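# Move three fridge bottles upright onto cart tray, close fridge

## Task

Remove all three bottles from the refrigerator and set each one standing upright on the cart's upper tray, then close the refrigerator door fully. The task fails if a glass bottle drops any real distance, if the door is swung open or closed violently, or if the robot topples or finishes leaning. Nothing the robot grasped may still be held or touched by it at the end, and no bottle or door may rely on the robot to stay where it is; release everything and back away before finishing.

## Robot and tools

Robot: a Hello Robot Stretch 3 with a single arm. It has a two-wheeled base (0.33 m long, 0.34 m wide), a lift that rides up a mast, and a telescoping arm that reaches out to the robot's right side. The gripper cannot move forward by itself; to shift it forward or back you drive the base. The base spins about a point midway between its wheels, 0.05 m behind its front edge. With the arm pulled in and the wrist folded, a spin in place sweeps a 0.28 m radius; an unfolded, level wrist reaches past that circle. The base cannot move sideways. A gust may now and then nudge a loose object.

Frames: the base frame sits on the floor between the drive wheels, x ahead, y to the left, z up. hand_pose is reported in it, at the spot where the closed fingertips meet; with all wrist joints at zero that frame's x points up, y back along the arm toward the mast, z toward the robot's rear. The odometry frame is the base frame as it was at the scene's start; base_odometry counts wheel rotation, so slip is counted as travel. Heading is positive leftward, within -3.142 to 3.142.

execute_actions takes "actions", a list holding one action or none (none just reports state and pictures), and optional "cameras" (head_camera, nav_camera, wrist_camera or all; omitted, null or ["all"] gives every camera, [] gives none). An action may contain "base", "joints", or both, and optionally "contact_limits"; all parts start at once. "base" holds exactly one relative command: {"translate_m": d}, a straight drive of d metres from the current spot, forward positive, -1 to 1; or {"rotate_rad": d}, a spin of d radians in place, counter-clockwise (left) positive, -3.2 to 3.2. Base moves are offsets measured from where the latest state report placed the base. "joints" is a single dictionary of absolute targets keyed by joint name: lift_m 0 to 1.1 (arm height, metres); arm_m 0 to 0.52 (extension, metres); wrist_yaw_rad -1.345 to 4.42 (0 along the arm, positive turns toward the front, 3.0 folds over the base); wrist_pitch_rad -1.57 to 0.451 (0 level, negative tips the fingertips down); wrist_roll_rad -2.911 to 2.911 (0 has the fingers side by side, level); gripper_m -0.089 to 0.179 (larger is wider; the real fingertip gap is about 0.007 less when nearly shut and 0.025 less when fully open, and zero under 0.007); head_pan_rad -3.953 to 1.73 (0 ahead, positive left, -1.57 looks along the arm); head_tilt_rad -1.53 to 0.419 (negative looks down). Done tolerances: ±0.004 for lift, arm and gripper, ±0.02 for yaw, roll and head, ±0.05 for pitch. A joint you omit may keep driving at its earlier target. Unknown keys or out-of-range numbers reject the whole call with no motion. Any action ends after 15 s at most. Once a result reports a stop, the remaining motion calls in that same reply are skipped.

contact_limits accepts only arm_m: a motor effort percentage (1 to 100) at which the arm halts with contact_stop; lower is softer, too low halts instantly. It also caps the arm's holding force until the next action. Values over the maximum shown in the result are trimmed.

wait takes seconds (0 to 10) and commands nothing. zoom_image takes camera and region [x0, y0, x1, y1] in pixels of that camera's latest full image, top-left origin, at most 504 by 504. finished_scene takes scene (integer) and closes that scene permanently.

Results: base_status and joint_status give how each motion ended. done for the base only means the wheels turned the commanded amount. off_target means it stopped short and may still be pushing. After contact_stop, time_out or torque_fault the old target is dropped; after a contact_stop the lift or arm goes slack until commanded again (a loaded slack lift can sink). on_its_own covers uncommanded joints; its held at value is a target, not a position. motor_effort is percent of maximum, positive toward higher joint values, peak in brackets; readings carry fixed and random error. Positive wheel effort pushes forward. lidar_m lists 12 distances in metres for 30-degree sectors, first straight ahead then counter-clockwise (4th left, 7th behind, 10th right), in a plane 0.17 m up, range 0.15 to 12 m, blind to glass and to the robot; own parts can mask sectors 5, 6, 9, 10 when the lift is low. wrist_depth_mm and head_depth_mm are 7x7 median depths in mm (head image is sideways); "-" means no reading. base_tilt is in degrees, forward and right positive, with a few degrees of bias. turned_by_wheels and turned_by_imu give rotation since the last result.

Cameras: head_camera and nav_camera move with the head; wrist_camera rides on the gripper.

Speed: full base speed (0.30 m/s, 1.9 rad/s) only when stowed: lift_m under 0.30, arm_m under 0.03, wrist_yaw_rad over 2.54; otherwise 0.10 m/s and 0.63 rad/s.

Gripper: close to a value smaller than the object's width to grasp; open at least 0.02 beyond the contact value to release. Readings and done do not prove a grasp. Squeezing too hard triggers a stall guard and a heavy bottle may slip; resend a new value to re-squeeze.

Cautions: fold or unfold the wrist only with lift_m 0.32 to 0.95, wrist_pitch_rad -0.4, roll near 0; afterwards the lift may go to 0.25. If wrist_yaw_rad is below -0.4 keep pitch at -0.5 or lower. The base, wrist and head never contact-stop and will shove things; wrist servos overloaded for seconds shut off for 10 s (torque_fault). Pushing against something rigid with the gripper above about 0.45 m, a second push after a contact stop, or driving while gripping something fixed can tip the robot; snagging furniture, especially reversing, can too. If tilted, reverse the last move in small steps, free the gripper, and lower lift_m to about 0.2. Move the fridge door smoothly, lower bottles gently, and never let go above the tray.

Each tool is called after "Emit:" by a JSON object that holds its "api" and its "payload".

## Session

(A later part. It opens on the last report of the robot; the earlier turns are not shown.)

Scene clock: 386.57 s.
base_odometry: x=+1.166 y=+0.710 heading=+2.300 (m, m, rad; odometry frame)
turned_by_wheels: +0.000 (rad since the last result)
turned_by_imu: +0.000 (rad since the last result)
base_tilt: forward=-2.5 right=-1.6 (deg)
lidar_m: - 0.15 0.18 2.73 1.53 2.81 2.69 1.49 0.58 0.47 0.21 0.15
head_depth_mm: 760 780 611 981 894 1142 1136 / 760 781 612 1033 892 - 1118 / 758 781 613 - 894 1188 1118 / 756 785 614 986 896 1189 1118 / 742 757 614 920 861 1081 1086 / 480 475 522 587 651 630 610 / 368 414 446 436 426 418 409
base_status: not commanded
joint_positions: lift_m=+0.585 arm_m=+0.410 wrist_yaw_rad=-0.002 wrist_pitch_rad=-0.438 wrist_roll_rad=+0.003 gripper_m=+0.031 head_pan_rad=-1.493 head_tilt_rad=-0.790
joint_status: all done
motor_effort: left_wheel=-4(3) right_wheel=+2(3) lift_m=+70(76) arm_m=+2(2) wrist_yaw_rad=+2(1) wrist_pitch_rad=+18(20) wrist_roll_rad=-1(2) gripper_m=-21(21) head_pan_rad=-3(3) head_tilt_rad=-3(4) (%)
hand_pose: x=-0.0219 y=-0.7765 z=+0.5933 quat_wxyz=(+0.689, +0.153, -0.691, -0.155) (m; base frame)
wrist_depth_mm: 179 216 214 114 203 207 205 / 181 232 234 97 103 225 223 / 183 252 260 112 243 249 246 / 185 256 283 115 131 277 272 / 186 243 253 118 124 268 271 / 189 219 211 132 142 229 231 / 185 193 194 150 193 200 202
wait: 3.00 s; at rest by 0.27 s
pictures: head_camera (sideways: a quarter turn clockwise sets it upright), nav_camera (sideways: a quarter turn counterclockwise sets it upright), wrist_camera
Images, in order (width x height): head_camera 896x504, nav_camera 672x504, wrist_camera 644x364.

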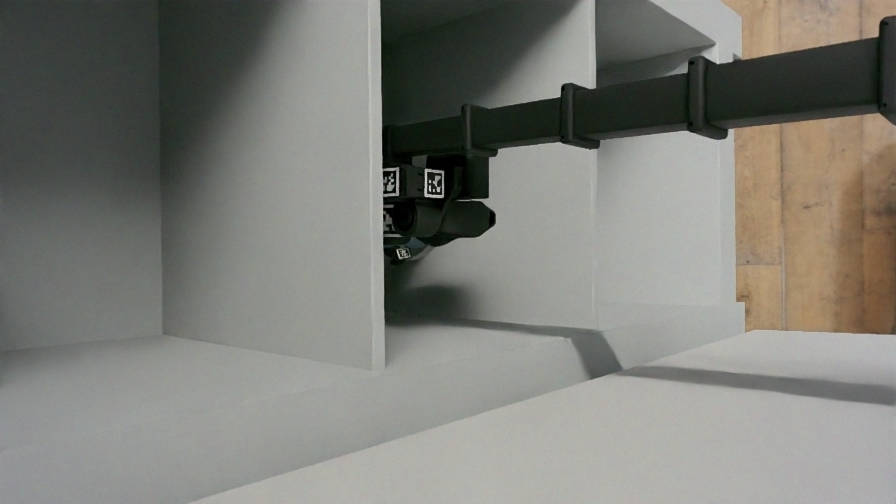

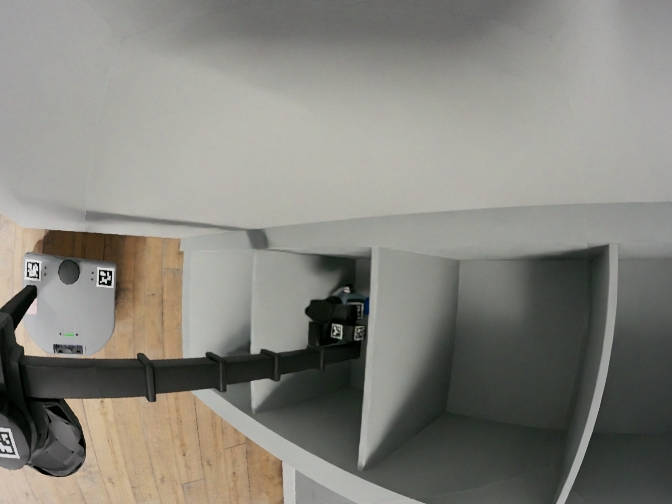

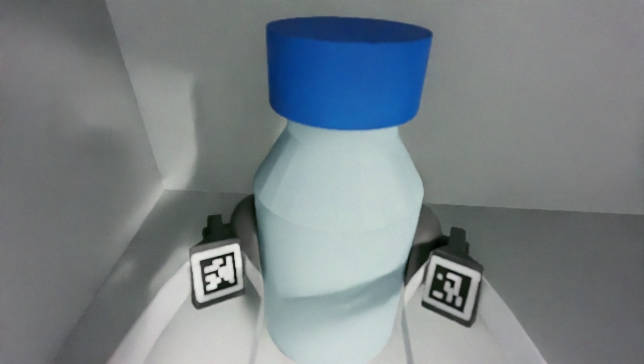

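Emit:
{"api": "execute_actions", "payload": {"actions": [{"base": {"translate_m": -0.195}, "joints": {"arm_m": 0.0}}], "cameras": ["head_camera"]}}

Emit:
{"api": "execute_actions", "payload": {"actions": [{"base": {"rotate_rad": -1.52}, "joints": {"head_pan_rad": -2.6, "head_tilt_rad": -0.6}}], "cameras": ["nav_camera", "wrist_camera"]}}

Emit:
{"api": "execute_actions", "payload": {"actions": [{"base": {"translate_m": -1.0}, "joints": {"lift_m": 0.94, "head_pan_rad": -1.9}}], "cameras": ["nav_camera"]}}

Scene clock: 393.93 s.
base_odometry: x=+1.296 y=+0.565 heading=+2.300 (m, m, rad; odometry frame)
turned_by_wheels: +0.000 (rad since the last result)
turned_by_imu: +0.000 (rad since the last result)
base_tilt: forward=-2.5 right=-1.7 (deg)
lidar_m: 0.33 0.34 2.86 1.83 1.60 2.62 2.50 1.50 0.49 0.57 0.50 0.35
head_depth_mm: 472 475 521 619 1393 1259 1129 / 701 706 597 724 819 1199 - / 761 783 613 1013 896 1147 - / 762 787 615 1013 877 1141 1120 / 762 786 615 1014 898 1189 1122 / 760 791 618 1017 899 1192 1128 / 761 791 617 895 861 999 991
base_status: done
joint_positions: lift_m=+0.585 arm_m=+0.000 wrist_yaw_rad=+0.000 wrist_pitch_rad=-0.439 wrist_roll_rad=+0.003 gripper_m=+0.031 head_pan_rad=-1.493 head_tilt_rad=-0.790
joint_status: all done
motor_effort: left_wheel=-3(9) right_wheel=+1(1) lift_m=+70(70) arm_m=-4(4) wrist_yaw_rad=+0(1) wrist_pitch_rad=+18(18) wrist_roll_rad=-2(2) gripper_m=-22(21) head_pan_rad=-3(3) head_tilt_rad=-3(3) (%)
hand_pose: x=-0.0216 y=-0.3670 z=+0.5930 quat_wxyz=(+0.689, +0.154, -0.691, -0.155) (m; base frame)
wrist_depth_mm: 395 571 611 114 405 276 189 / 402 502 507 97 103 273 204 / 371 382 389 112 367 268 222 / 316 321 305 116 130 263 249 / 414 601 830 118 124 288 997 / 415 574 663 131 141 322 894 / 445 573 622 150 432 407 790
pictures: head_camera (sideways: a quarter turn clockwise sets it upright)
Images, in order (width x height): head_camera 896x504.

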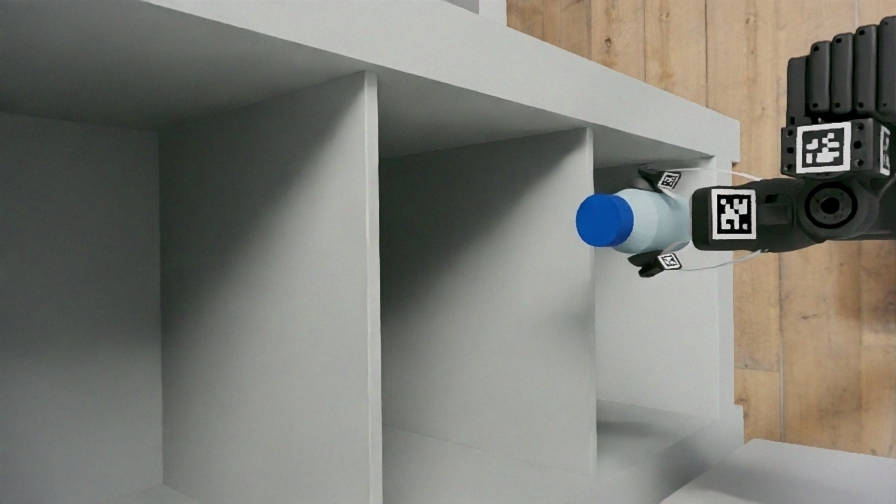

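Scene clock: 397.33 s.
base_odometry: x=+1.296 y=+0.565 heading=+0.780 (m, m, rad; odometry frame)
turned_by_wheels: -1.520 (rad since the last result)
turned_by_imu: -1.555 (rad since the last result)
base_tilt: forward=-2.5 right=-1.7 (deg)
lidar_m: 0.66 0.48 0.35 0.33 0.34 2.82 1.69 1.33 2.59 2.50 1.44 0.49
head_depth_mm: 2265 2445 2668 2079 1665 1379 1181 / 2365 1758 1887 2004 1667 1389 1187 / 2473 1560 1604 1885 1664 1382 1187 / 2618 1565 1809 1933 1672 1392 1190 / 2771 2946 2485 2031 1678 1395 1191 / 2949 3265 2846 2107 1681 1395 1194 / 2857 3028 2857 2133 1685 1401 1196
base_status: done
joint_positions: lift_m=+0.585 arm_m=+0.000 wrist_yaw_rad=+0.000 wrist_pitch_rad=-0.439 wrist_roll_rad=+0.003 gripper_m=+0.031 head_pan_rad=-2.593 head_tilt_rad=-0.606
joint_status: all done
motor_effort: left_wheel=+3(9) right_wheel=-3(6) lift_m=+70(70) arm_m=-4(3) wrist_yaw_rad=+0(0) wrist_pitch_rad=+18(18) wrist_roll_rad=-2(1) gripper_m=-22(21) head_pan_rad=-3(29) head_tilt_rad=+2(16) (%)
hand_pose: x=-0.0216 y=-0.3670 z=+0.5930 quat_wxyz=(+0.689, +0.154, -0.691, -0.155) (m; base frame)
wrist_depth_mm: - - - 114 - - - / - - - 97 103 - - / - - - 112 - - - / - - - 115 130 - - / 960 - 998 118 124 - - / 832 859 810 132 141 881 894 / 729 748 728 150 745 765 779
pictures: nav_camera (sideways: a quarter turn counterclockwise sets it upright), wrist_camera
Images, in order (width x height): nav_camera 672x504, wrist_camera 644x364.

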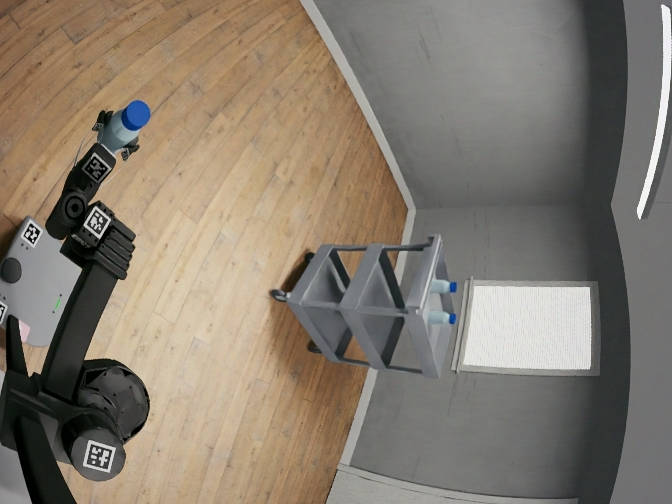

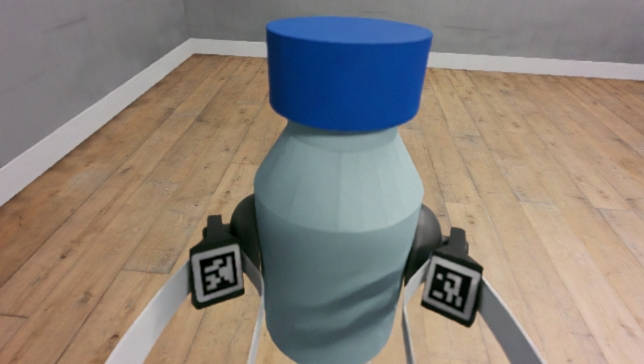

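Scene clock: 408.27 s.
base_odometry: x=+0.585 y=-0.139 heading=+0.780 (m, m, rad; odometry frame)
turned_by_wheels: +0.000 (rad since the last result)
turned_by_imu: -0.003 (rad since the last result)
base_tilt: forward=-2.6 right=-1.7 (deg)
lidar_m: 1.32 0.90 2.37 1.87 2.35 1.78 1.74 0.67 0.58 2.49 2.59 2.11
head_depth_mm: 2289 2459 996 802 - - - / 2405 2688 1066 845 - - - / 2330 2582 960 820 - - - / 2224 2488 1058 837 - - - / 2153 2383 2553 2037 - - - / 2075 2284 2531 2115 - - 1174 / 2004 2209 2444 2062 419 1370 1197
base_status: done
joint_positions: lift_m=+0.939 arm_m=+0.000 wrist_yaw_rad=+0.000 wrist_pitch_rad=-0.439 wrist_roll_rad=+0.003 gripper_m=+0.031 head_pan_rad=-1.907 head_tilt_rad=-0.606
joint_status: all done
motor_effort: left_wheel=+3(5) right_wheel=-3(7) lift_m=+70(70) arm_m=-4(3) wrist_yaw_rad=-1(0) wrist_pitch_rad=+18(18) wrist_roll_rad=-2(2) gripper_m=-21(21) head_pan_rad=+2(28) head_tilt_rad=+1(1) (%)
hand_pose: x=-0.0215 y=-0.3669 z=+0.9470 quat_wxyz=(+0.689, +0.154, -0.691, -0.155) (m; base frame)
wrist_depth_mm: - - - 114 - - - / - - - 97 103 699 663 / - - - 112 - 541 562 / - - - 115 130 388 485 / - - - 118 124 376 345 / - - - 132 141 715 715 / - - - 150 951 620 650
pictures: nav_camera (sideways: a quarter turn counterclockwise sets it upright)
Images, in order (width x height): nav_camera 672x504.

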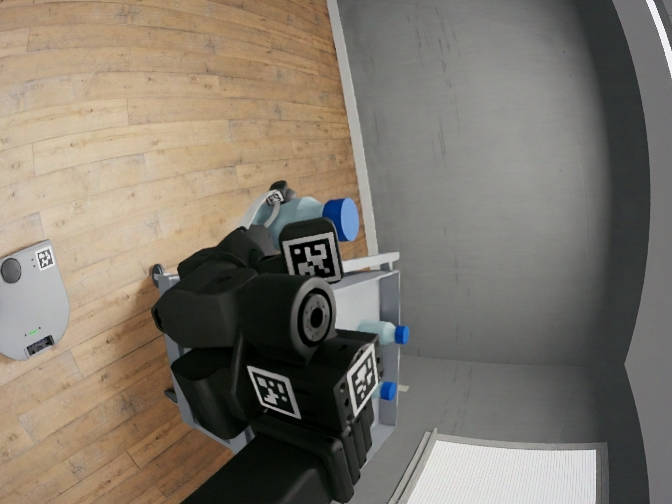

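Emit:
{"api": "execute_actions", "payload": {"actions": [{"base": {"translate_m": -0.38}, "joints": {"head_pan_rad": -1.5, "head_tilt_rad": -0.55, "arm_m": 0.1}}], "cameras": ["head_camera", "wrist_camera"]}}

Emit:
{"api": "execute_actions", "payload": {"actions": [{"joints": {"arm_m": 0.3}}], "cameras": ["head_camera", "wrist_camera"]}}

Scene clock: 416.10 s.
base_odometry: x=+0.315 y=-0.406 heading=+0.781 (m, m, rad; odometry frame)
turned_by_wheels: +0.000 (rad since the last result)
turned_by_imu: -0.001 (rad since the last result)
base_tilt: forward=-2.6 right=-1.6 (deg)
lidar_m: 1.29 1.26 2.38 1.86 1.91 1.38 1.36 0.56 0.48 0.48 0.55 2.50
head_depth_mm: 2038 2251 2478 - - 868 826 / 2052 2280 2453 - - 873 1008 / 2056 2263 2444 823 - 870 1031 / 2054 2281 2442 884 654 920 1056 / 2061 2285 2455 851 679 899 1103 / 2074 2288 2553 2096 718 1406 1225 / 2088 2292 2576 2292 1709 1453 1230
base_status: done
joint_positions: lift_m=+0.939 arm_m=+0.100 wrist_yaw_rad=+0.000 wrist_pitch_rad=-0.440 wrist_roll_rad=+0.003 gripper_m=+0.031 head_pan_rad=-1.507 head_tilt_rad=-0.557
joint_status: all done
motor_effort: left_wheel=+4(5) right_wheel=-2(7) lift_m=+70(70) arm_m=+2(2) wrist_yaw_rad=-1(0) wrist_pitch_rad=+18(18) wrist_roll_rad=-2(2) gripper_m=-21(21) head_pan_rad=+2(22) head_tilt_rad=+2(6) (%)
hand_pose: x=-0.0215 y=-0.4663 z=+0.9470 quat_wxyz=(+0.689, +0.154, -0.691, -0.155) (m; base frame)
wrist_depth_mm: - - - 114 - - - / - - - 97 103 - - / - - 489 112 535 334 532 / - 363 414 115 130 355 489 / - 323 376 118 124 385 399 / - 312 258 132 141 342 341 / - - 366 151 226 297 299
pictures: head_camera (sideways: a quarter turn clockwise sets it upright), wrist_camera
Images, in order (width x height): head_camera 896x504, wrist_camera 644x364.

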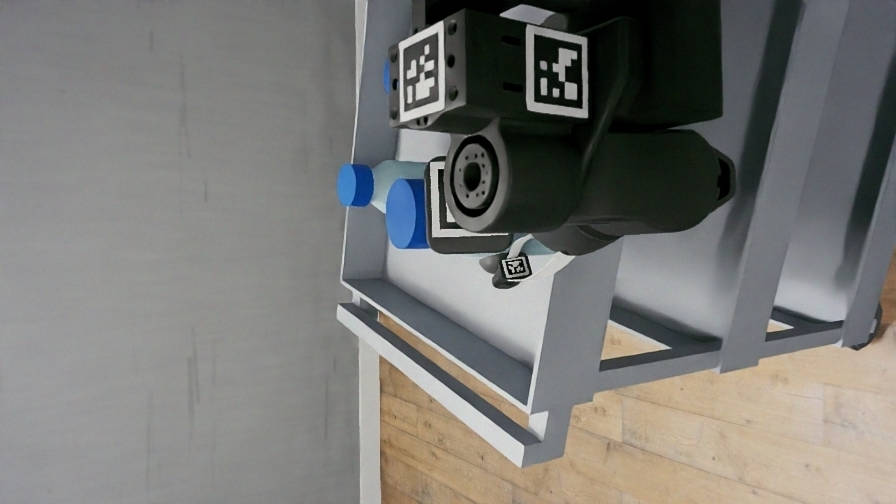

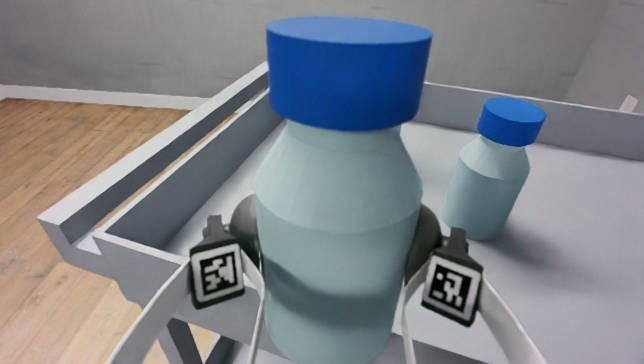

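Scene clock: 418.80 s.
base_odometry: x=+0.315 y=-0.406 heading=+0.781 (m, m, rad; odometry frame)
turned_by_wheels: +0.000 (rad since the last result)
turned_by_imu: +0.000 (rad since the last result)
base_tilt: forward=-2.5 right=-1.6 (deg)
lidar_m: 1.30 1.26 2.38 1.87 1.90 1.38 1.36 0.56 0.48 0.48 0.55 2.50
head_depth_mm: 2050 2259 - 732 680 889 827 / 2056 2277 - 751 681 893 1007 / 2056 2256 - 815 642 920 1029 / 2050 2271 2419 849 660 921 1055 / 2071 2281 2476 852 679 898 1108 / 2065 2274 2557 2105 718 1411 1223 / 2082 2305 2557 2296 1719 1443 1228
base_status: not commanded
joint_positions: lift_m=+0.939 arm_m=+0.300 wrist_yaw_rad=+0.000 wrist_pitch_rad=-0.440 wrist_roll_rad=+0.003 gripper_m=+0.031 head_pan_rad=-1.507 head_tilt_rad=-0.557
joint_status: all done
motor_effort: left_wheel=+4(4) right_wheel=-2(3) lift_m=+70(70) arm_m=+2(2) wrist_yaw_rad=+0(0) wrist_pitch_rad=+19(18) wrist_roll_rad=-2(2) gripper_m=-21(20) head_pan_rad=+2(3) head_tilt_rad=+2(2) (%)
hand_pose: x=-0.0215 y=-0.6663 z=+0.9470 quat_wxyz=(+0.689, +0.154, -0.691, -0.155) (m; base frame)
wrist_depth_mm: - - - 114 - - - / - - - 97 103 - - / - - 475 112 273 - - / - - 368 115 130 418 391 / - 298 313 118 124 395 396 / 256 272 310 132 141 340 177 / 231 264 289 150 286 283 182
pictures: head_camera (sideways: a quarter turn clockwise sets it upright), wrist_camera
Images, in order (width x height): head_camera 896x504, wrist_camera 644x364.

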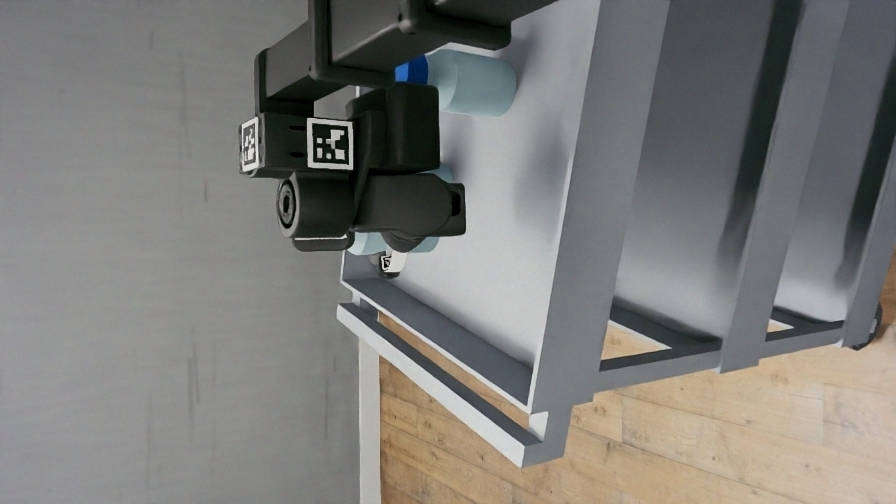

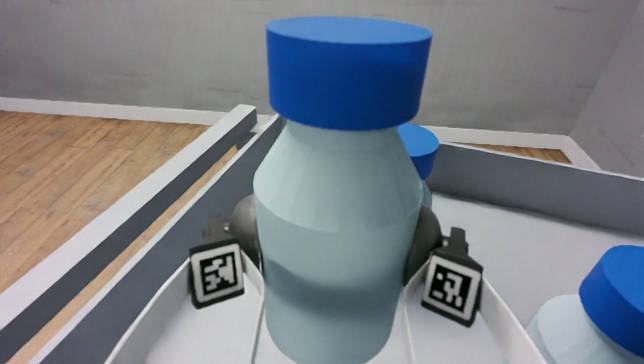

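Emit:
{"api": "execute_actions", "payload": {"actions": [{"joints": {"lift_m": 0.836}}], "cameras": ["head_camera", "wrist_camera"]}}

Scene clock: 421.87 s.
base_odometry: x=+0.315 y=-0.406 heading=+0.781 (m, m, rad; odometry frame)
turned_by_wheels: +0.000 (rad since the last result)
turned_by_imu: +0.000 (rad since the last result)
base_tilt: forward=-2.5 right=-1.7 (deg)
lidar_m: 1.29 1.26 2.38 1.86 1.90 1.38 1.36 0.56 0.48 0.48 0.55 2.51
head_depth_mm: 2062 2277 2483 872 - 891 1006 / 2055 2257 2432 - 608 904 1011 / 2043 2273 2452 - 624 917 1032 / 2053 2288 2426 885 648 919 1059 / 2050 2269 2479 853 678 898 1103 / 2065 2277 2547 2101 719 1408 1228 / 2073 2283 2565 2280 1723 1451 1229
base_status: not commanded
joint_positions: lift_m=+0.837 arm_m=+0.300 wrist_yaw_rad=+0.000 wrist_pitch_rad=-0.440 wrist_roll_rad=+0.003 gripper_m=+0.031 head_pan_rad=-1.507 head_tilt_rad=-0.557
joint_status: all done
motor_effort: left_wheel=+4(4) right_wheel=-2(2) lift_m=+20(68) arm_m=+1(2) wrist_yaw_rad=+0(0) wrist_pitch_rad=+19(19) wrist_roll_rad=-2(2) gripper_m=-21(21) head_pan_rad=+2(2) head_tilt_rad=+2(2) (%)
hand_pose: x=-0.0215 y=-0.6662 z=+0.8443 quat_wxyz=(+0.689, +0.154, -0.691, -0.155) (m; base frame)
wrist_depth_mm: - - - 114 196 - - / - 300 326 97 103 354 339 / 226 247 331 112 227 367 348 / 192 244 277 115 130 300 306 / 198 232 237 118 125 251 176 / 197 206 196 132 141 216 166 / 179 181 181 151 180 186 169
pictures: head_camera (sideways: a quarter turn clockwise sets it upright), wrist_camera
Images, in order (width x height): head_camera 896x504, wrist_camera 644x364.

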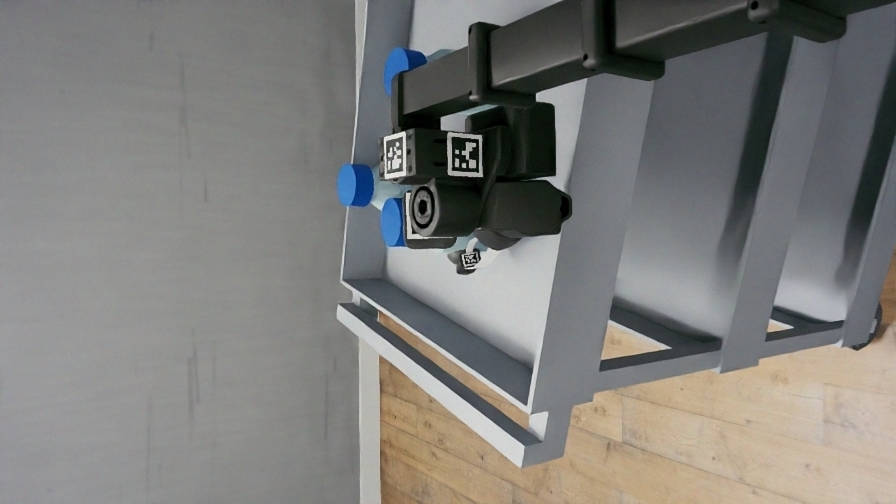

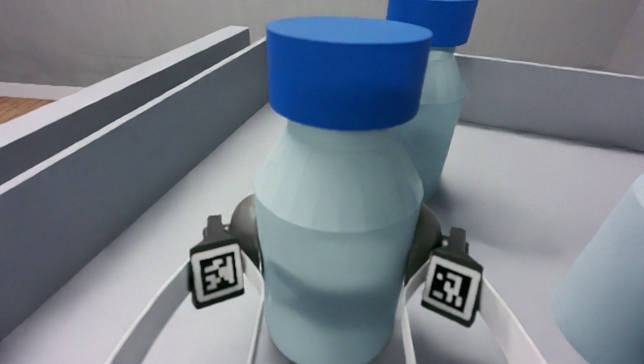

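Emit:
{"api": "execute_actions", "payload": {"actions": [{"joints": {"lift_m": 0.823}}], "cameras": ["wrist_camera"]}}

Scene clock: 423.40 s.
base_odometry: x=+0.315 y=-0.406 heading=+0.781 (m, m, rad; odometry frame)
turned_by_wheels: +0.000 (rad since the last result)
turned_by_imu: +0.000 (rad since the last result)
base_tilt: forward=-2.5 right=-1.7 (deg)
lidar_m: 1.29 1.26 2.39 1.86 1.90 1.38 1.36 0.56 0.48 0.48 0.55 2.51
head_depth_mm: 2066 2260 2485 841 - - 1006 / 2045 2257 2441 - 606 891 1008 / 2057 2254 2447 - 623 916 1031 / 2059 2283 2461 886 649 919 1054 / 2056 2291 2474 853 680 897 1098 / 2061 2280 2555 2118 720 1408 1224 / 2068 2295 2557 2296 1721 1451 1231
base_status: not commanded
joint_positions: lift_m=+0.824 arm_m=+0.300 wrist_yaw_rad=+0.000 wrist_pitch_rad=-0.416 wrist_roll_rad=+0.003 gripper_m=+0.031 head_pan_rad=-1.507 head_tilt_rad=-0.557
joint_status: all done
motor_effort: left_wheel=+4(3) right_wheel=-3(3) lift_m=+16(15) arm_m=+2(2) wrist_yaw_rad=+0(0) wrist_pitch_rad=+11(19) wrist_roll_rad=-2(2) gripper_m=-19(20) head_pan_rad=+2(2) head_tilt_rad=+2(2) (%)
hand_pose: x=-0.0215 y=-0.6693 z=+0.8369 quat_wxyz=(+0.691, +0.146, -0.693, -0.146) (m; base frame)
wrist_depth_mm: - - - 110 193 - - / - 291 325 93 99 354 338 / 216 241 322 106 220 363 344 / 192 241 273 114 128 295 300 / 196 225 230 116 122 243 229 / 191 199 189 132 142 207 166 / 172 174 175 153 173 178 168
pictures: wrist_camera
Images, in order (width x height): wrist_camera 644x364.

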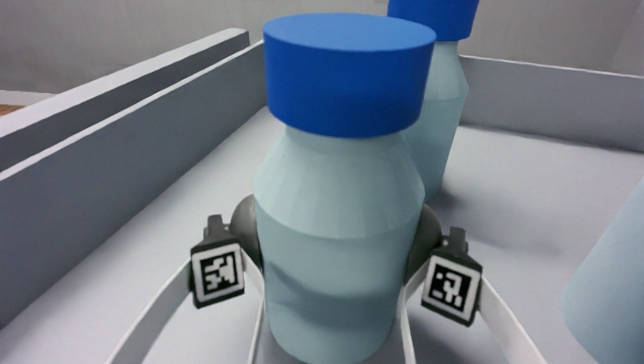

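Emit:
{"api": "execute_actions", "payload": {"actions": [{"joints": {"gripper_m": 0.12}}], "cameras": ["wrist_camera"]}}

Emit:
{"api": "execute_actions", "payload": {"actions": [{"joints": {"arm_m": 0.25, "lift_m": 0.87}}], "cameras": []}}

Emit:
{"api": "execute_actions", "payload": {"actions": [{"joints": {"arm_m": 0.0, "lift_m": 0.91}}], "cameras": ["head_camera"]}}

Scene clock: 426.97 s.
base_odometry: x=+0.315 y=-0.406 heading=+0.781 (m, m, rad; odometry frame)
turned_by_wheels: +0.000 (rad since the last result)
turned_by_imu: +0.000 (rad since the last result)
base_tilt: forward=-2.5 right=-1.6 (deg)
lidar_m: 1.29 1.26 2.38 1.86 1.90 1.38 1.36 0.56 0.48 0.48 0.55 2.51
head_depth_mm: 2039 2246 2478 841 - - 1007 / 2066 2257 2427 - 606 893 1011 / 2052 2256 2458 - 623 919 1032 / 2065 2281 2445 853 650 920 1055 / 2066 2272 2480 851 679 900 1104 / 2067 2295 2538 2106 719 1415 1227 / 2070 2301 2570 2267 1718 1445 1227
base_status: not commanded
joint_positions: lift_m=+0.824 arm_m=+0.300 wrist_yaw_rad=+0.000 wrist_pitch_rad=-0.406 wrist_roll_rad=+0.003 gripper_m=+0.120 head_pan_rad=-1.507 head_tilt_rad=-0.557
joint_status: all done
motor_effort: left_wheel=+4(3) right_wheel=-3(3) lift_m=+17(17) arm_m=+2(2) wrist_yaw_rad=+0(0) wrist_pitch_rad=+8(11) wrist_roll_rad=-2(1) gripper_m=+1(94) head_pan_rad=+2(2) head_tilt_rad=+2(2) (%)
hand_pose: x=-0.0215 y=-0.6706 z=+0.8392 quat_wxyz=(+0.692, +0.142, -0.693, -0.143) (m; base frame)
wrist_depth_mm: - - - 124 195 - - / - 308 330 94 100 357 342 / 223 243 332 103 220 367 346 / 191 240 287 116 134 301 308 / 197 227 231 118 144 259 242 / 194 207 197 134 197 - 166 / 179 175 177 156 175 178 161
pictures: wrist_camera
Images, in order (width x height): wrist_camera 644x364.

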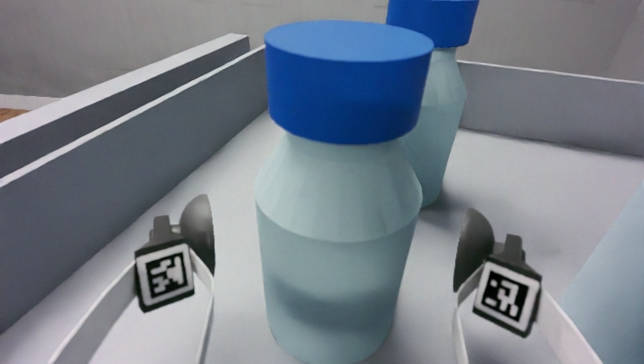

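Scene clock: 428.43 s.
base_odometry: x=+0.315 y=-0.406 heading=+0.781 (m, m, rad; odometry frame)
turned_by_wheels: +0.000 (rad since the last result)
turned_by_imu: +0.000 (rad since the last result)
base_tilt: forward=-2.5 right=-1.7 (deg)
lidar_m: 1.29 1.26 2.38 1.86 1.90 1.37 1.36 0.56 0.48 0.48 0.55 2.51
head_depth_mm: 2050 2273 2468 936 - 891 827 / 2061 2257 2487 - 606 894 1009 / 2041 2271 2456 - 623 919 1029 / 2063 2258 2435 903 650 920 1056 / 2050 2292 2471 852 679 900 1106 / 2050 2294 2556 2099 719 1406 1223 / 2087 2298 2563 2293 1721 1448 1222
base_status: not commanded
joint_positions: lift_m=+0.869 arm_m=+0.250 wrist_yaw_rad=+0.000 wrist_pitch_rad=-0.404 wrist_roll_rad=+0.003 gripper_m=+0.120 head_pan_rad=-1.507 head_tilt_rad=-0.557
joint_status: all done
motor_effort: left_wheel=+3(3) right_wheel=-3(2) lift_m=+66(69) arm_m=-4(3) wrist_yaw_rad=+0(0) wrist_pitch_rad=+7(8) wrist_roll_rad=-2(1) gripper_m=+0(0) head_pan_rad=+2(2) head_tilt_rad=+2(2) (%)
hand_pose: x=-0.0215 y=-0.6214 z=+0.8850 quat_wxyz=(+0.692, +0.142, -0.693, -0.143) (m; base frame)
wrist_depth_mm: - - - - - - - / - - 468 477 272 - - / - 326 382 167 290 421 390 / 254 274 357 183 320 385 185 / 217 255 304 188 304 314 184 / 213 243 258 214 257 - 192 / 210 224 225 226 230 226 215
pictures: none
No camera images: the call's "cameras" was empty. Leave "cameras" out to get every camera's image.

Scene clock: 431.50 s.
base_odometry: x=+0.315 y=-0.406 heading=+0.781 (m, m, rad; odometry frame)
turned_by_wheels: +0.000 (rad since the last result)
turned_by_imu: +0.000 (rad since the last result)
base_tilt: forward=-2.5 right=-1.7 (deg)
lidar_m: 1.29 1.26 2.38 1.86 1.90 1.38 1.36 0.56 0.48 0.48 0.55 2.51
head_depth_mm: 2042 2260 2488 809 681 - - / 2046 2258 2476 767 705 937 - / 2055 2254 2458 820 719 - - / 2057 2267 2462 789 660 919 1055 / 2078 2280 2468 852 678 897 1101 / 2055 2284 2523 2105 719 1415 1225 / 2046 2287 2544 2266 1716 1446 1223
base_status: not commanded
joint_positions: lift_m=+0.909 arm_m=+0.000 wrist_yaw_rad=+0.000 wrist_pitch_rad=-0.404 wrist_roll_rad=+0.003 gripper_m=+0.120 head_pan_rad=-1.507 head_tilt_rad=-0.556
joint_status: all done
motor_effort: left_wheel=+4(4) right_wheel=-3(2) lift_m=+65(62) arm_m=-3(4) wrist_yaw_rad=+0(0) wrist_pitch_rad=+7(7) wrist_roll_rad=-2(2) gripper_m=+0(0) head_pan_rad=+2(2) head_tilt_rad=+2(1) (%)
hand_pose: x=-0.0215 y=-0.3715 z=+0.9251 quat_wxyz=(+0.692, +0.142, -0.693, -0.142) (m; base frame)
wrist_depth_mm: - - - - - - - / - - 602 631 656 605 - / - 421 490 449 543 536 581 / - 376 340 445 452 445 473 / - - 362 321 295 392 379 / - - 688 688 322 - 258 / - - 607 617 619 620 279
pictures: head_camera (sideways: a quarter turn clockwise sets it upright)
Images, in order (width x height): head_camera 896x504.

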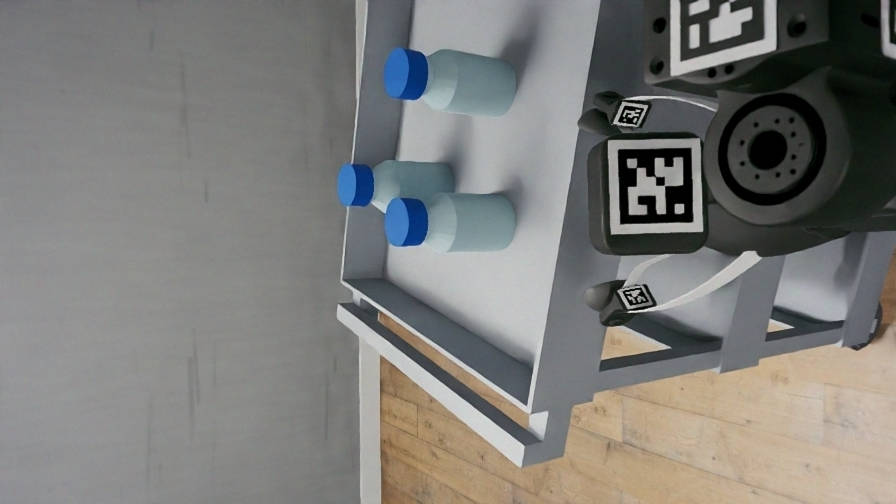

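Emit:
{"api": "execute_actions", "payload": {"actions": [{"base": {"rotate_rad": 0.51}, "joints": {"wrist_yaw_rad": 1.57, "gripper_m": 0.0, "lift_m": 0.8, "head_pan_rad": -0.4, "head_tilt_rad": -0.6}}], "cameras": ["nav_camera"]}}

Emit:
{"api": "execute_actions", "payload": {"actions": [{"base": {"translate_m": 1.0}, "joints": {"lift_m": 0.33, "head_tilt_rad": -0.9}}], "cameras": ["nav_camera", "head_camera"]}}

Scene clock: 448.67 s.
base_odometry: x=+0.315 y=-0.406 heading=+1.290 (m, m, rad; odometry frame)
turned_by_wheels: +0.510 (rad since the last result)
turned_by_imu: +0.521 (rad since the last result)
base_tilt: forward=-2.4 right=-1.6 (deg)
lidar_m: 1.26 2.37 1.86 1.93 1.38 1.36 0.56 0.48 0.48 0.55 2.51 1.37
head_depth_mm: 1971 2194 2454 2138 1695 1396 1193 / 1913 2167 2470 2139 1685 1393 1220 / 1870 2093 2051 2107 1694 1403 1248 / 1912 2116 2356 2121 1695 1401 1204 / 1694 1751 1928 2014 1656 1407 1206 / 1178 1181 1306 1947 1661 1419 1209 / 1059 2250 2542 2171 1714 1420 1204
base_status: done
joint_positions: lift_m=+0.801 arm_m=+0.000 wrist_yaw_rad=+1.569 wrist_pitch_rad=-0.403 wrist_roll_rad=+0.003 gripper_m=+0.000 head_pan_rad=-0.407 head_tilt_rad=-0.593
joint_status: all done
motor_effort: left_wheel=-3(8) right_wheel=+1(4) lift_m=+15(61) arm_m=-3(3) wrist_yaw_rad=+1(2) wrist_pitch_rad=+7(7) wrist_roll_rad=-2(2) gripper_m=-2(93) head_pan_rad=+2(28) head_tilt_rad=-3(8) (%)
hand_pose: x=+0.2048 y=-0.1459 z=+0.8167 quat_wxyz=(+0.590, +0.590, -0.391, +0.388) (m; base frame)
wrist_depth_mm: - - - - - - - / - - - - - - - / - - - - - - - / - - - - - - - / - - - - - - - / - - - - - - - / - - 995 - - - -
pictures: nav_camera (sideways: a quarter turn counterclockwise sets it upright)
Images, in order (width x height): nav_camera 672x504.

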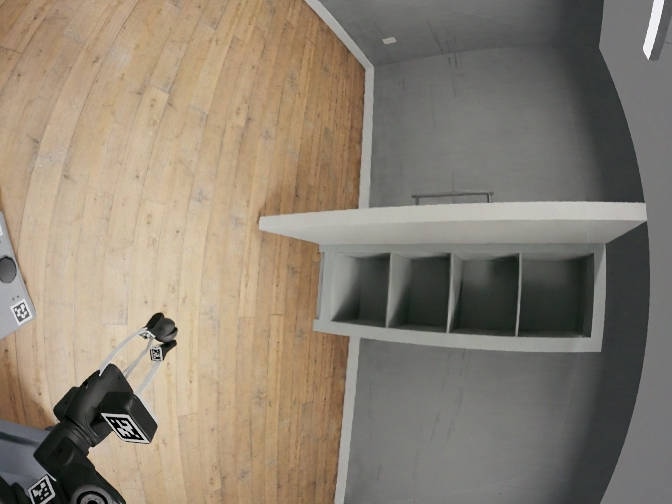

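Scene clock: 459.90 s.
base_odometry: x=+0.592 y=+0.555 heading=+1.290 (m, m, rad; odometry frame)
turned_by_wheels: +0.000 (rad since the last result)
turned_by_imu: +0.003 (rad since the last result)
base_tilt: forward=-2.4 right=-1.7 (deg)
lidar_m: 1.61 1.85 1.79 1.54 2.29 2.20 1.38 1.26 2.99 2.19 0.35 0.38
head_depth_mm: 345 353 378 462 1352 1222 1097 / 311 456 540 527 660 1184 1112 / 1347 1533 1726 1162 1131 1164 1122 / 1383 1620 1801 1570 1378 1223 1097 / 1391 1632 1818 1583 1381 1224 1100 / 1400 1647 1824 1583 1384 1227 1099 / 1408 1652 1836 1587 1384 1226 1101
base_status: done
joint_positions: lift_m=+0.331 arm_m=+0.000 wrist_yaw_rad=+1.569 wrist_pitch_rad=-0.403 wrist_roll_rad=+0.003 gripper_m=+0.000 head_pan_rad=-0.407 head_tilt_rad=-0.889
joint_status: all done
motor_effort: left_wheel=-3(7) right_wheel=+1(4) lift_m=+15(11) arm_m=-3(4) wrist_yaw_rad=+1(1) wrist_pitch_rad=+7(7) wrist_roll_rad=-2(2) gripper_m=-3(3) head_pan_rad=+2(2) head_tilt_rad=-4(17) (%)
hand_pose: x=+0.2048 y=-0.1459 z=+0.3467 quat_wxyz=(+0.590, +0.590, -0.391, +0.388) (m; base frame)
wrist_depth_mm: - - - - - - 217 / - - - - - - 147 / - - - - - - 152 / 798 793 830 830 844 777 162 / 659 669 666 - 702 286 173 / 564 558 573 - 608 218 186 / 485 492 494 501 502 236 211
pictures: head_camera (sideways: a quarter turn clockwise sets it upright), nav_camera (sideways: a quarter turn counterclockwise sets it upright)
Images, in order (width x height): head_camera 896x504, nav_camera 672x504.

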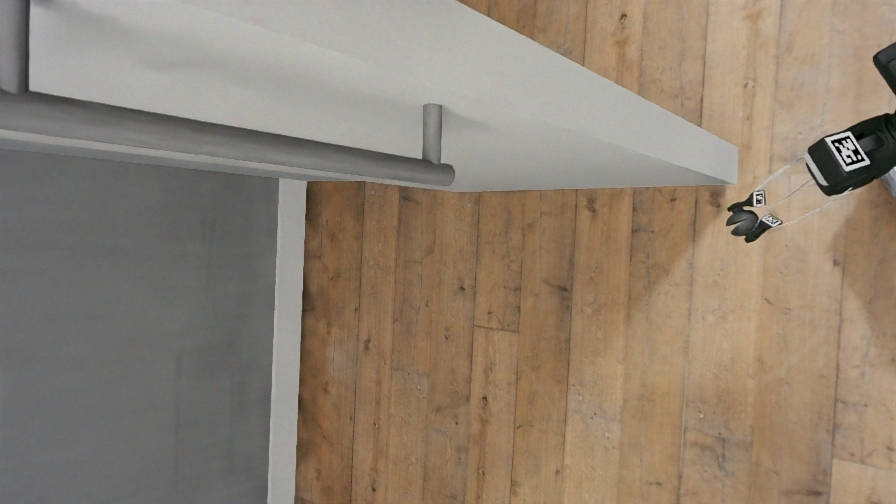

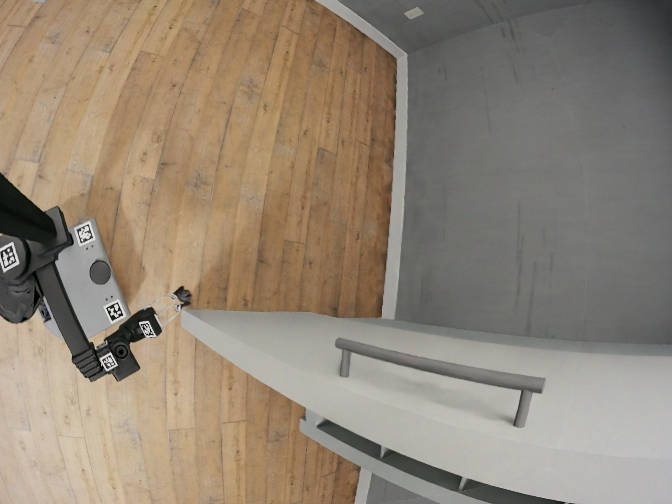

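Emit:
{"api": "execute_actions", "payload": {"actions": []}}

Scene clock: 470.43 s.
base_odometry: x=+0.592 y=+0.555 heading=+1.290 (m, m, rad; odometry frame)
turned_by_wheels: +0.000 (rad since the last result)
turned_by_imu: +0.000 (rad since the last result)
base_tilt: forward=-2.5 right=-1.8 (deg)
lidar_m: 1.60 1.85 1.79 1.53 2.29 2.20 1.38 1.25 2.98 2.18 0.35 0.38
head_depth_mm: 345 353 378 462 1352 1223 1097 / 311 455 540 525 659 1182 1115 / 1346 1538 1713 1165 1136 1168 1126 / 1385 1617 1802 1573 1375 1224 1094 / 1392 1623 1806 1572 1376 1224 1098 / 1401 1651 1824 1584 1378 1221 1099 / 1416 1652 1847 1581 1385 1222 1102
base_status: done
joint_positions: lift_m=+0.331 arm_m=+0.000 wrist_yaw_rad=+1.569 wrist_pitch_rad=-0.403 wrist_roll_rad=+0.003 gripper_m=+0.000 head_pan_rad=-0.407 head_tilt_rad=-0.889
joint_status: all done
motor_effort: left_wheel=-3(7) right_wheel=+1(4) lift_m=+15(11) arm_m=-3(4) wrist_yaw_rad=+1(1) wrist_pitch_rad=+7(7) wrist_roll_rad=-2(2) gripper_m=-3(3) head_pan_rad=+2(2) head_tilt_rad=-5(17) (%)
hand_pose: x=+0.2048 y=-0.1459 z=+0.3467 quat_wxyz=(+0.590, +0.590, -0.391, +0.388) (m; base frame)
wrist_depth_mm: - - - - - - 217 / - - - - - - 147 / - - - - - - 153 / 786 824 800 833 844 783 162 / 650 667 683 - 697 287 173 / 555 563 578 - 601 219 186 / 488 491 497 504 508 236 211
pictures: head_camera (sideways: a quarter turn clockwise sets it upright), nav_camera (sideways: a quarter turn counterclockwise sets it upright), wrist_camera
Images, in order (width x height): head_camera 896x504, nav_camera 672x504, wrist_camera 644x364.

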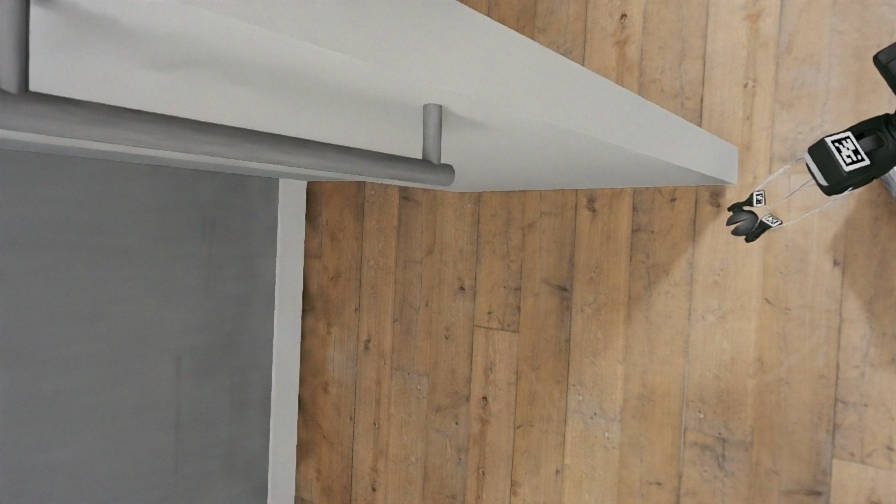

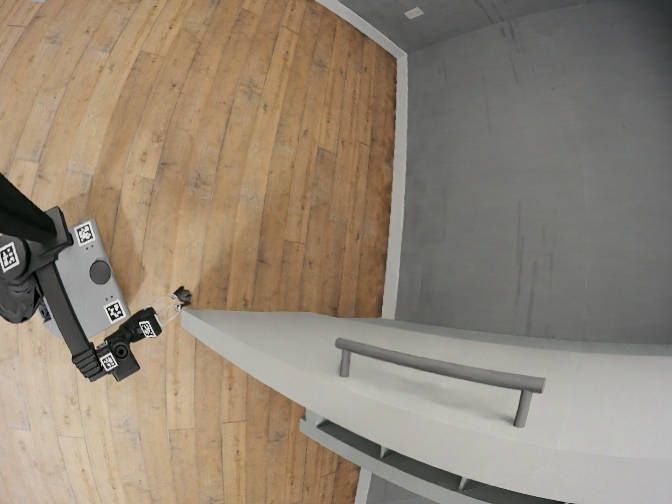

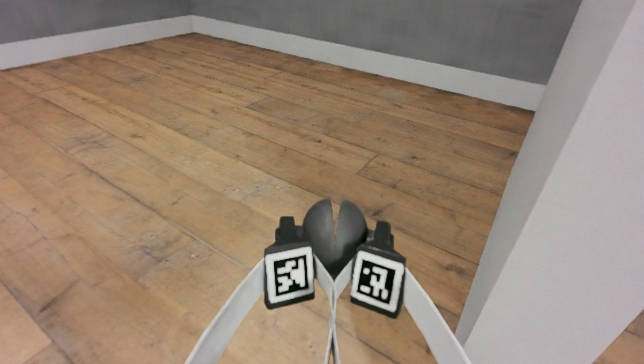

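Emit:
{"api": "execute_actions", "payload": {"actions": [{"base":{"translate_m":0.07}}], "cameras": []}}

Emit:
{"api": "execute_actions", "payload": {"actions": [{"base":{"rotate_rad":1.06},"joints":{"head_pan_rad":-1.6,"head_tilt_rad":-0.9,"wrist_pitch_rad":0.0}}], "cameras": ["head_camera","nav_camera"]}}

Scene clock: 497.97 s.
base_odometry: x=+0.611 y=+0.622 heading=+1.290 (m, m, rad; odometry frame)
turned_by_wheels: +0.000 (rad since the last result)
turned_by_imu: +0.000 (rad since the last result)
base_tilt: forward=-2.5 right=-1.7 (deg)
lidar_m: 1.54 1.81 1.75 1.53 2.35 2.27 1.44 1.32 3.03 2.10 0.30 0.50
head_depth_mm: 510 404 426 451 510 1201 1095 / 753 735 716 487 683 821 1118 / 1317 1513 1738 1516 1329 1183 1122 / 1325 1548 1769 1585 1385 1222 1100 / 1337 1568 1779 1574 1379 1222 1098 / 1345 1575 1797 1581 1379 1223 1098 / 1352 1587 1811 1572 1376 1223 1099
base_status: done
joint_positions: lift_m=+0.331 arm_m=+0.000 wrist_yaw_rad=+1.569 wrist_pitch_rad=-0.403 wrist_roll_rad=+0.003 gripper_m=+0.000 head_pan_rad=-0.407 head_tilt_rad=-0.889
joint_status: not commanded
motor_effort: left_wheel=-4(6) right_wheel=+1(5) lift_m=+15(15) arm_m=-4(4) wrist_yaw_rad=+1(1) wrist_pitch_rad=+7(7) wrist_roll_rad=-2(2) gripper_m=-3(3) head_pan_rad=+2(2) head_tilt_rad=-4(4) (%)
hand_pose: x=+0.2048 y=-0.1459 z=+0.3467 quat_wxyz=(+0.590, +0.590, -0.391, +0.388) (m; base frame)
wrist_depth_mm: - - - - - - 969 / - - - - - - 371 / - - - - - - 277 / 771 804 830 851 834 813 221 / 655 670 672 - 688 653 183 / 558 572 565 - 606 445 157 / 490 496 501 501 506 305 138
pictures: none
No camera images: the call's "cameras" was empty. Leave "cameras" out to get every camera's image.

Scene clock: 500.63 s.
base_odometry: x=+0.611 y=+0.622 heading=+2.350 (m, m, rad; odometry frame)
turned_by_wheels: +1.060 (rad since the last result)
turned_by_imu: +1.084 (rad since the last result)
base_tilt: forward=-2.5 right=-1.7 (deg)
lidar_m: 1.75 1.53 2.35 2.27 1.43 1.32 3.04 2.06 0.30 0.54 1.55 1.81
head_depth_mm: 324 334 346 401 608 1218 1100 / 500 391 442 495 580 1166 1110 / 674 724 786 779 938 1058 - / 1335 1539 1764 1573 1371 1240 - / 1324 1543 1753 1574 1381 1226 1069 / 1316 1546 1753 1588 1375 1232 1101 / 1306 1536 1759 1585 1377 1225 1099
base_status: done
joint_positions: lift_m=+0.331 arm_m=+0.000 wrist_yaw_rad=+1.569 wrist_pitch_rad=-0.028 wrist_roll_rad=+0.003 gripper_m=+0.000 head_pan_rad=-1.593 head_tilt_rad=-0.889
joint_status: all done
motor_effort: left_wheel=-3(8) right_wheel=+1(5) lift_m=+16(15) arm_m=-4(3) wrist_yaw_rad=+0(1) wrist_pitch_rad=+9(9) wrist_roll_rad=-2(2) gripper_m=-2(2) head_pan_rad=-3(29) head_tilt_rad=-4(3) (%)
hand_pose: x=+0.2341 y=-0.1458 z=+0.4382 quat_wxyz=(+0.507, +0.507, -0.494, +0.492) (m; base frame)
wrist_depth_mm: - - - - - - - / - - - - - - - / - - - - - - - / - - - - - - - / - - - - - - - / 914 938 951 - - - - / 727 743 752 754 781 801 828
pictures: head_camera (sideways: a quarter turn clockwise sets it upright), nav_camera (sideways: a quarter turn counterclockwise sets it upright)
Images, in order (width x height): head_camera 896x504, nav_camera 672x504.

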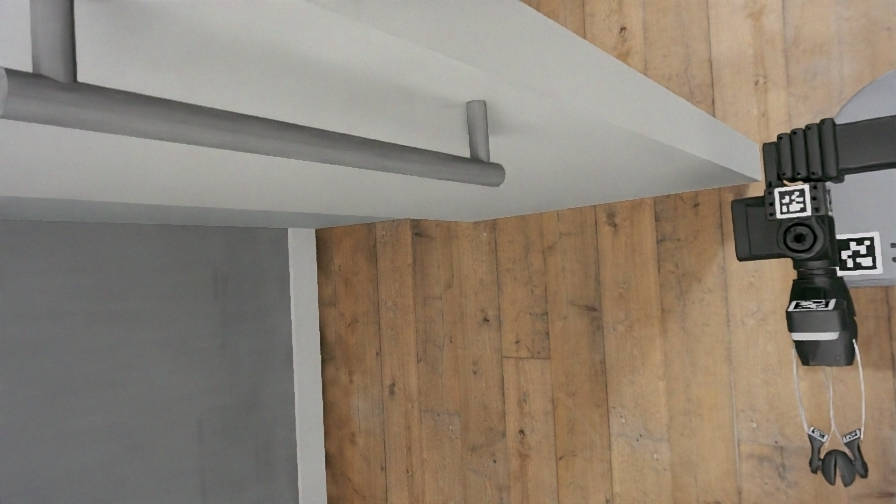

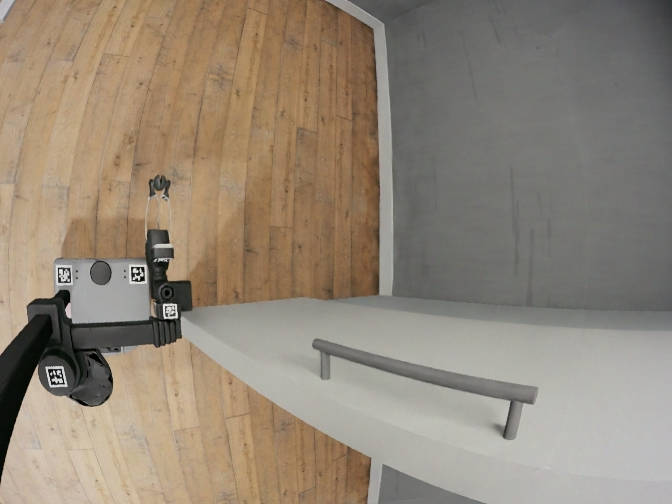

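Emit:
{"api": "execute_actions", "payload": {"actions": [{"joints":{"wrist_yaw_rad":0.0}}]}}

Scene clock: 504.03 s.
base_odometry: x=+0.611 y=+0.622 heading=+2.350 (m, m, rad; odometry frame)
turned_by_wheels: +0.000 (rad since the last result)
turned_by_imu: +0.000 (rad since the last result)
base_tilt: forward=-2.6 right=-1.6 (deg)
lidar_m: 1.76 1.54 2.35 2.27 1.42 1.32 3.04 2.06 0.30 0.54 1.55 1.81
head_depth_mm: 324 334 346 401 607 1219 1098 / 500 391 442 495 579 1166 1112 / 674 725 786 776 943 1075 - / 1333 1542 1763 1574 1389 1259 - / 1323 1546 1760 1575 1380 1222 1098 / 1319 1540 1761 1581 1381 1224 1100 / 1305 1530 1772 1581 1375 1224 1098
base_status: not commanded
joint_positions: lift_m=+0.331 arm_m=+0.000 wrist_yaw_rad=+0.002 wrist_pitch_rad=-0.028 wrist_roll_rad=+0.003 gripper_m=+0.000 head_pan_rad=-1.593 head_tilt_rad=-0.889
joint_status: all done
motor_effort: left_wheel=-4(3) right_wheel=+0(1) lift_m=+15(16) arm_m=-3(4) wrist_yaw_rad=-2(3) wrist_pitch_rad=+8(9) wrist_roll_rad=-2(2) gripper_m=-2(2) head_pan_rad=-3(3) head_tilt_rad=-5(3) (%)
hand_pose: x=-0.0211 y=-0.4007 z=+0.4382 quat_wxyz=(+0.706, +0.011, -0.708, -0.010) (m; base frame)
wrist_depth_mm: - - - - 824 261 165 / - - - - 590 255 162 / - - - - 565 251 161 / - - - - 541 247 159 / - - - - 452 240 157 / 906 933 953 - 378 235 155 / 723 735 755 757 567 231 153
pictures: head_camera (sideways: a quarter turn clockwise sets it upright), nav_camera (sideways: a quarter turn counterclockwise sets it upright), wrist_camera
Images, in order (width x height): head_camera 896x504, nav_camera 672x504, wrist_camera 644x364.

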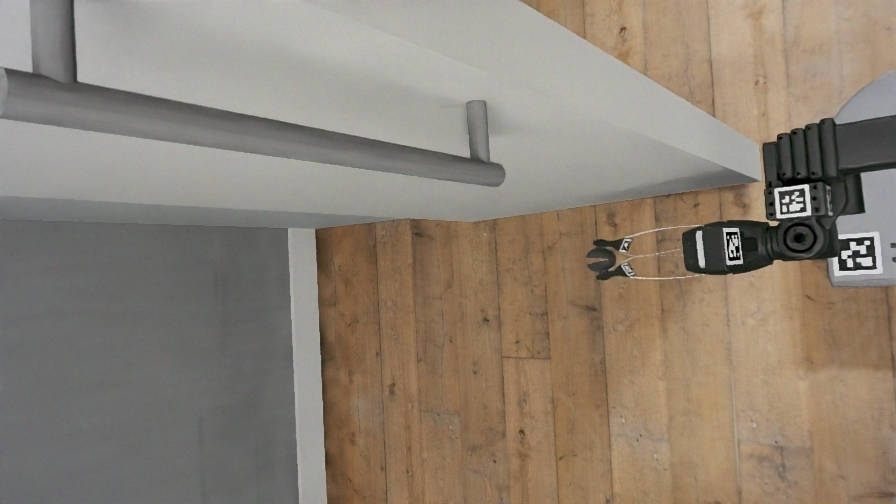

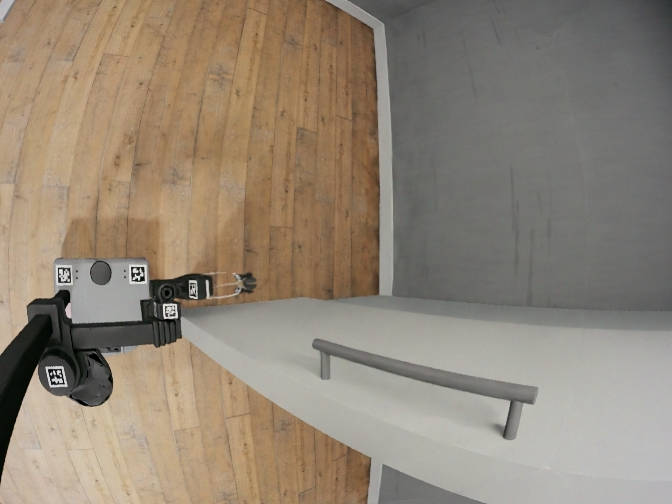

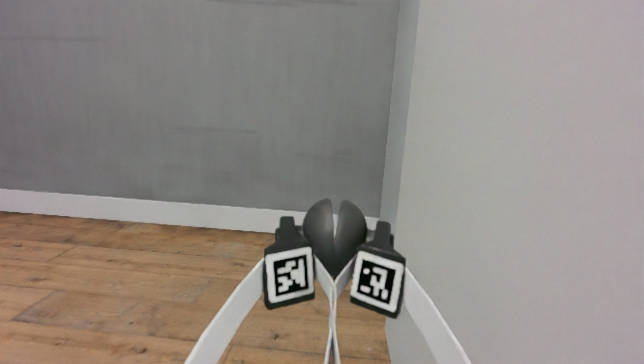

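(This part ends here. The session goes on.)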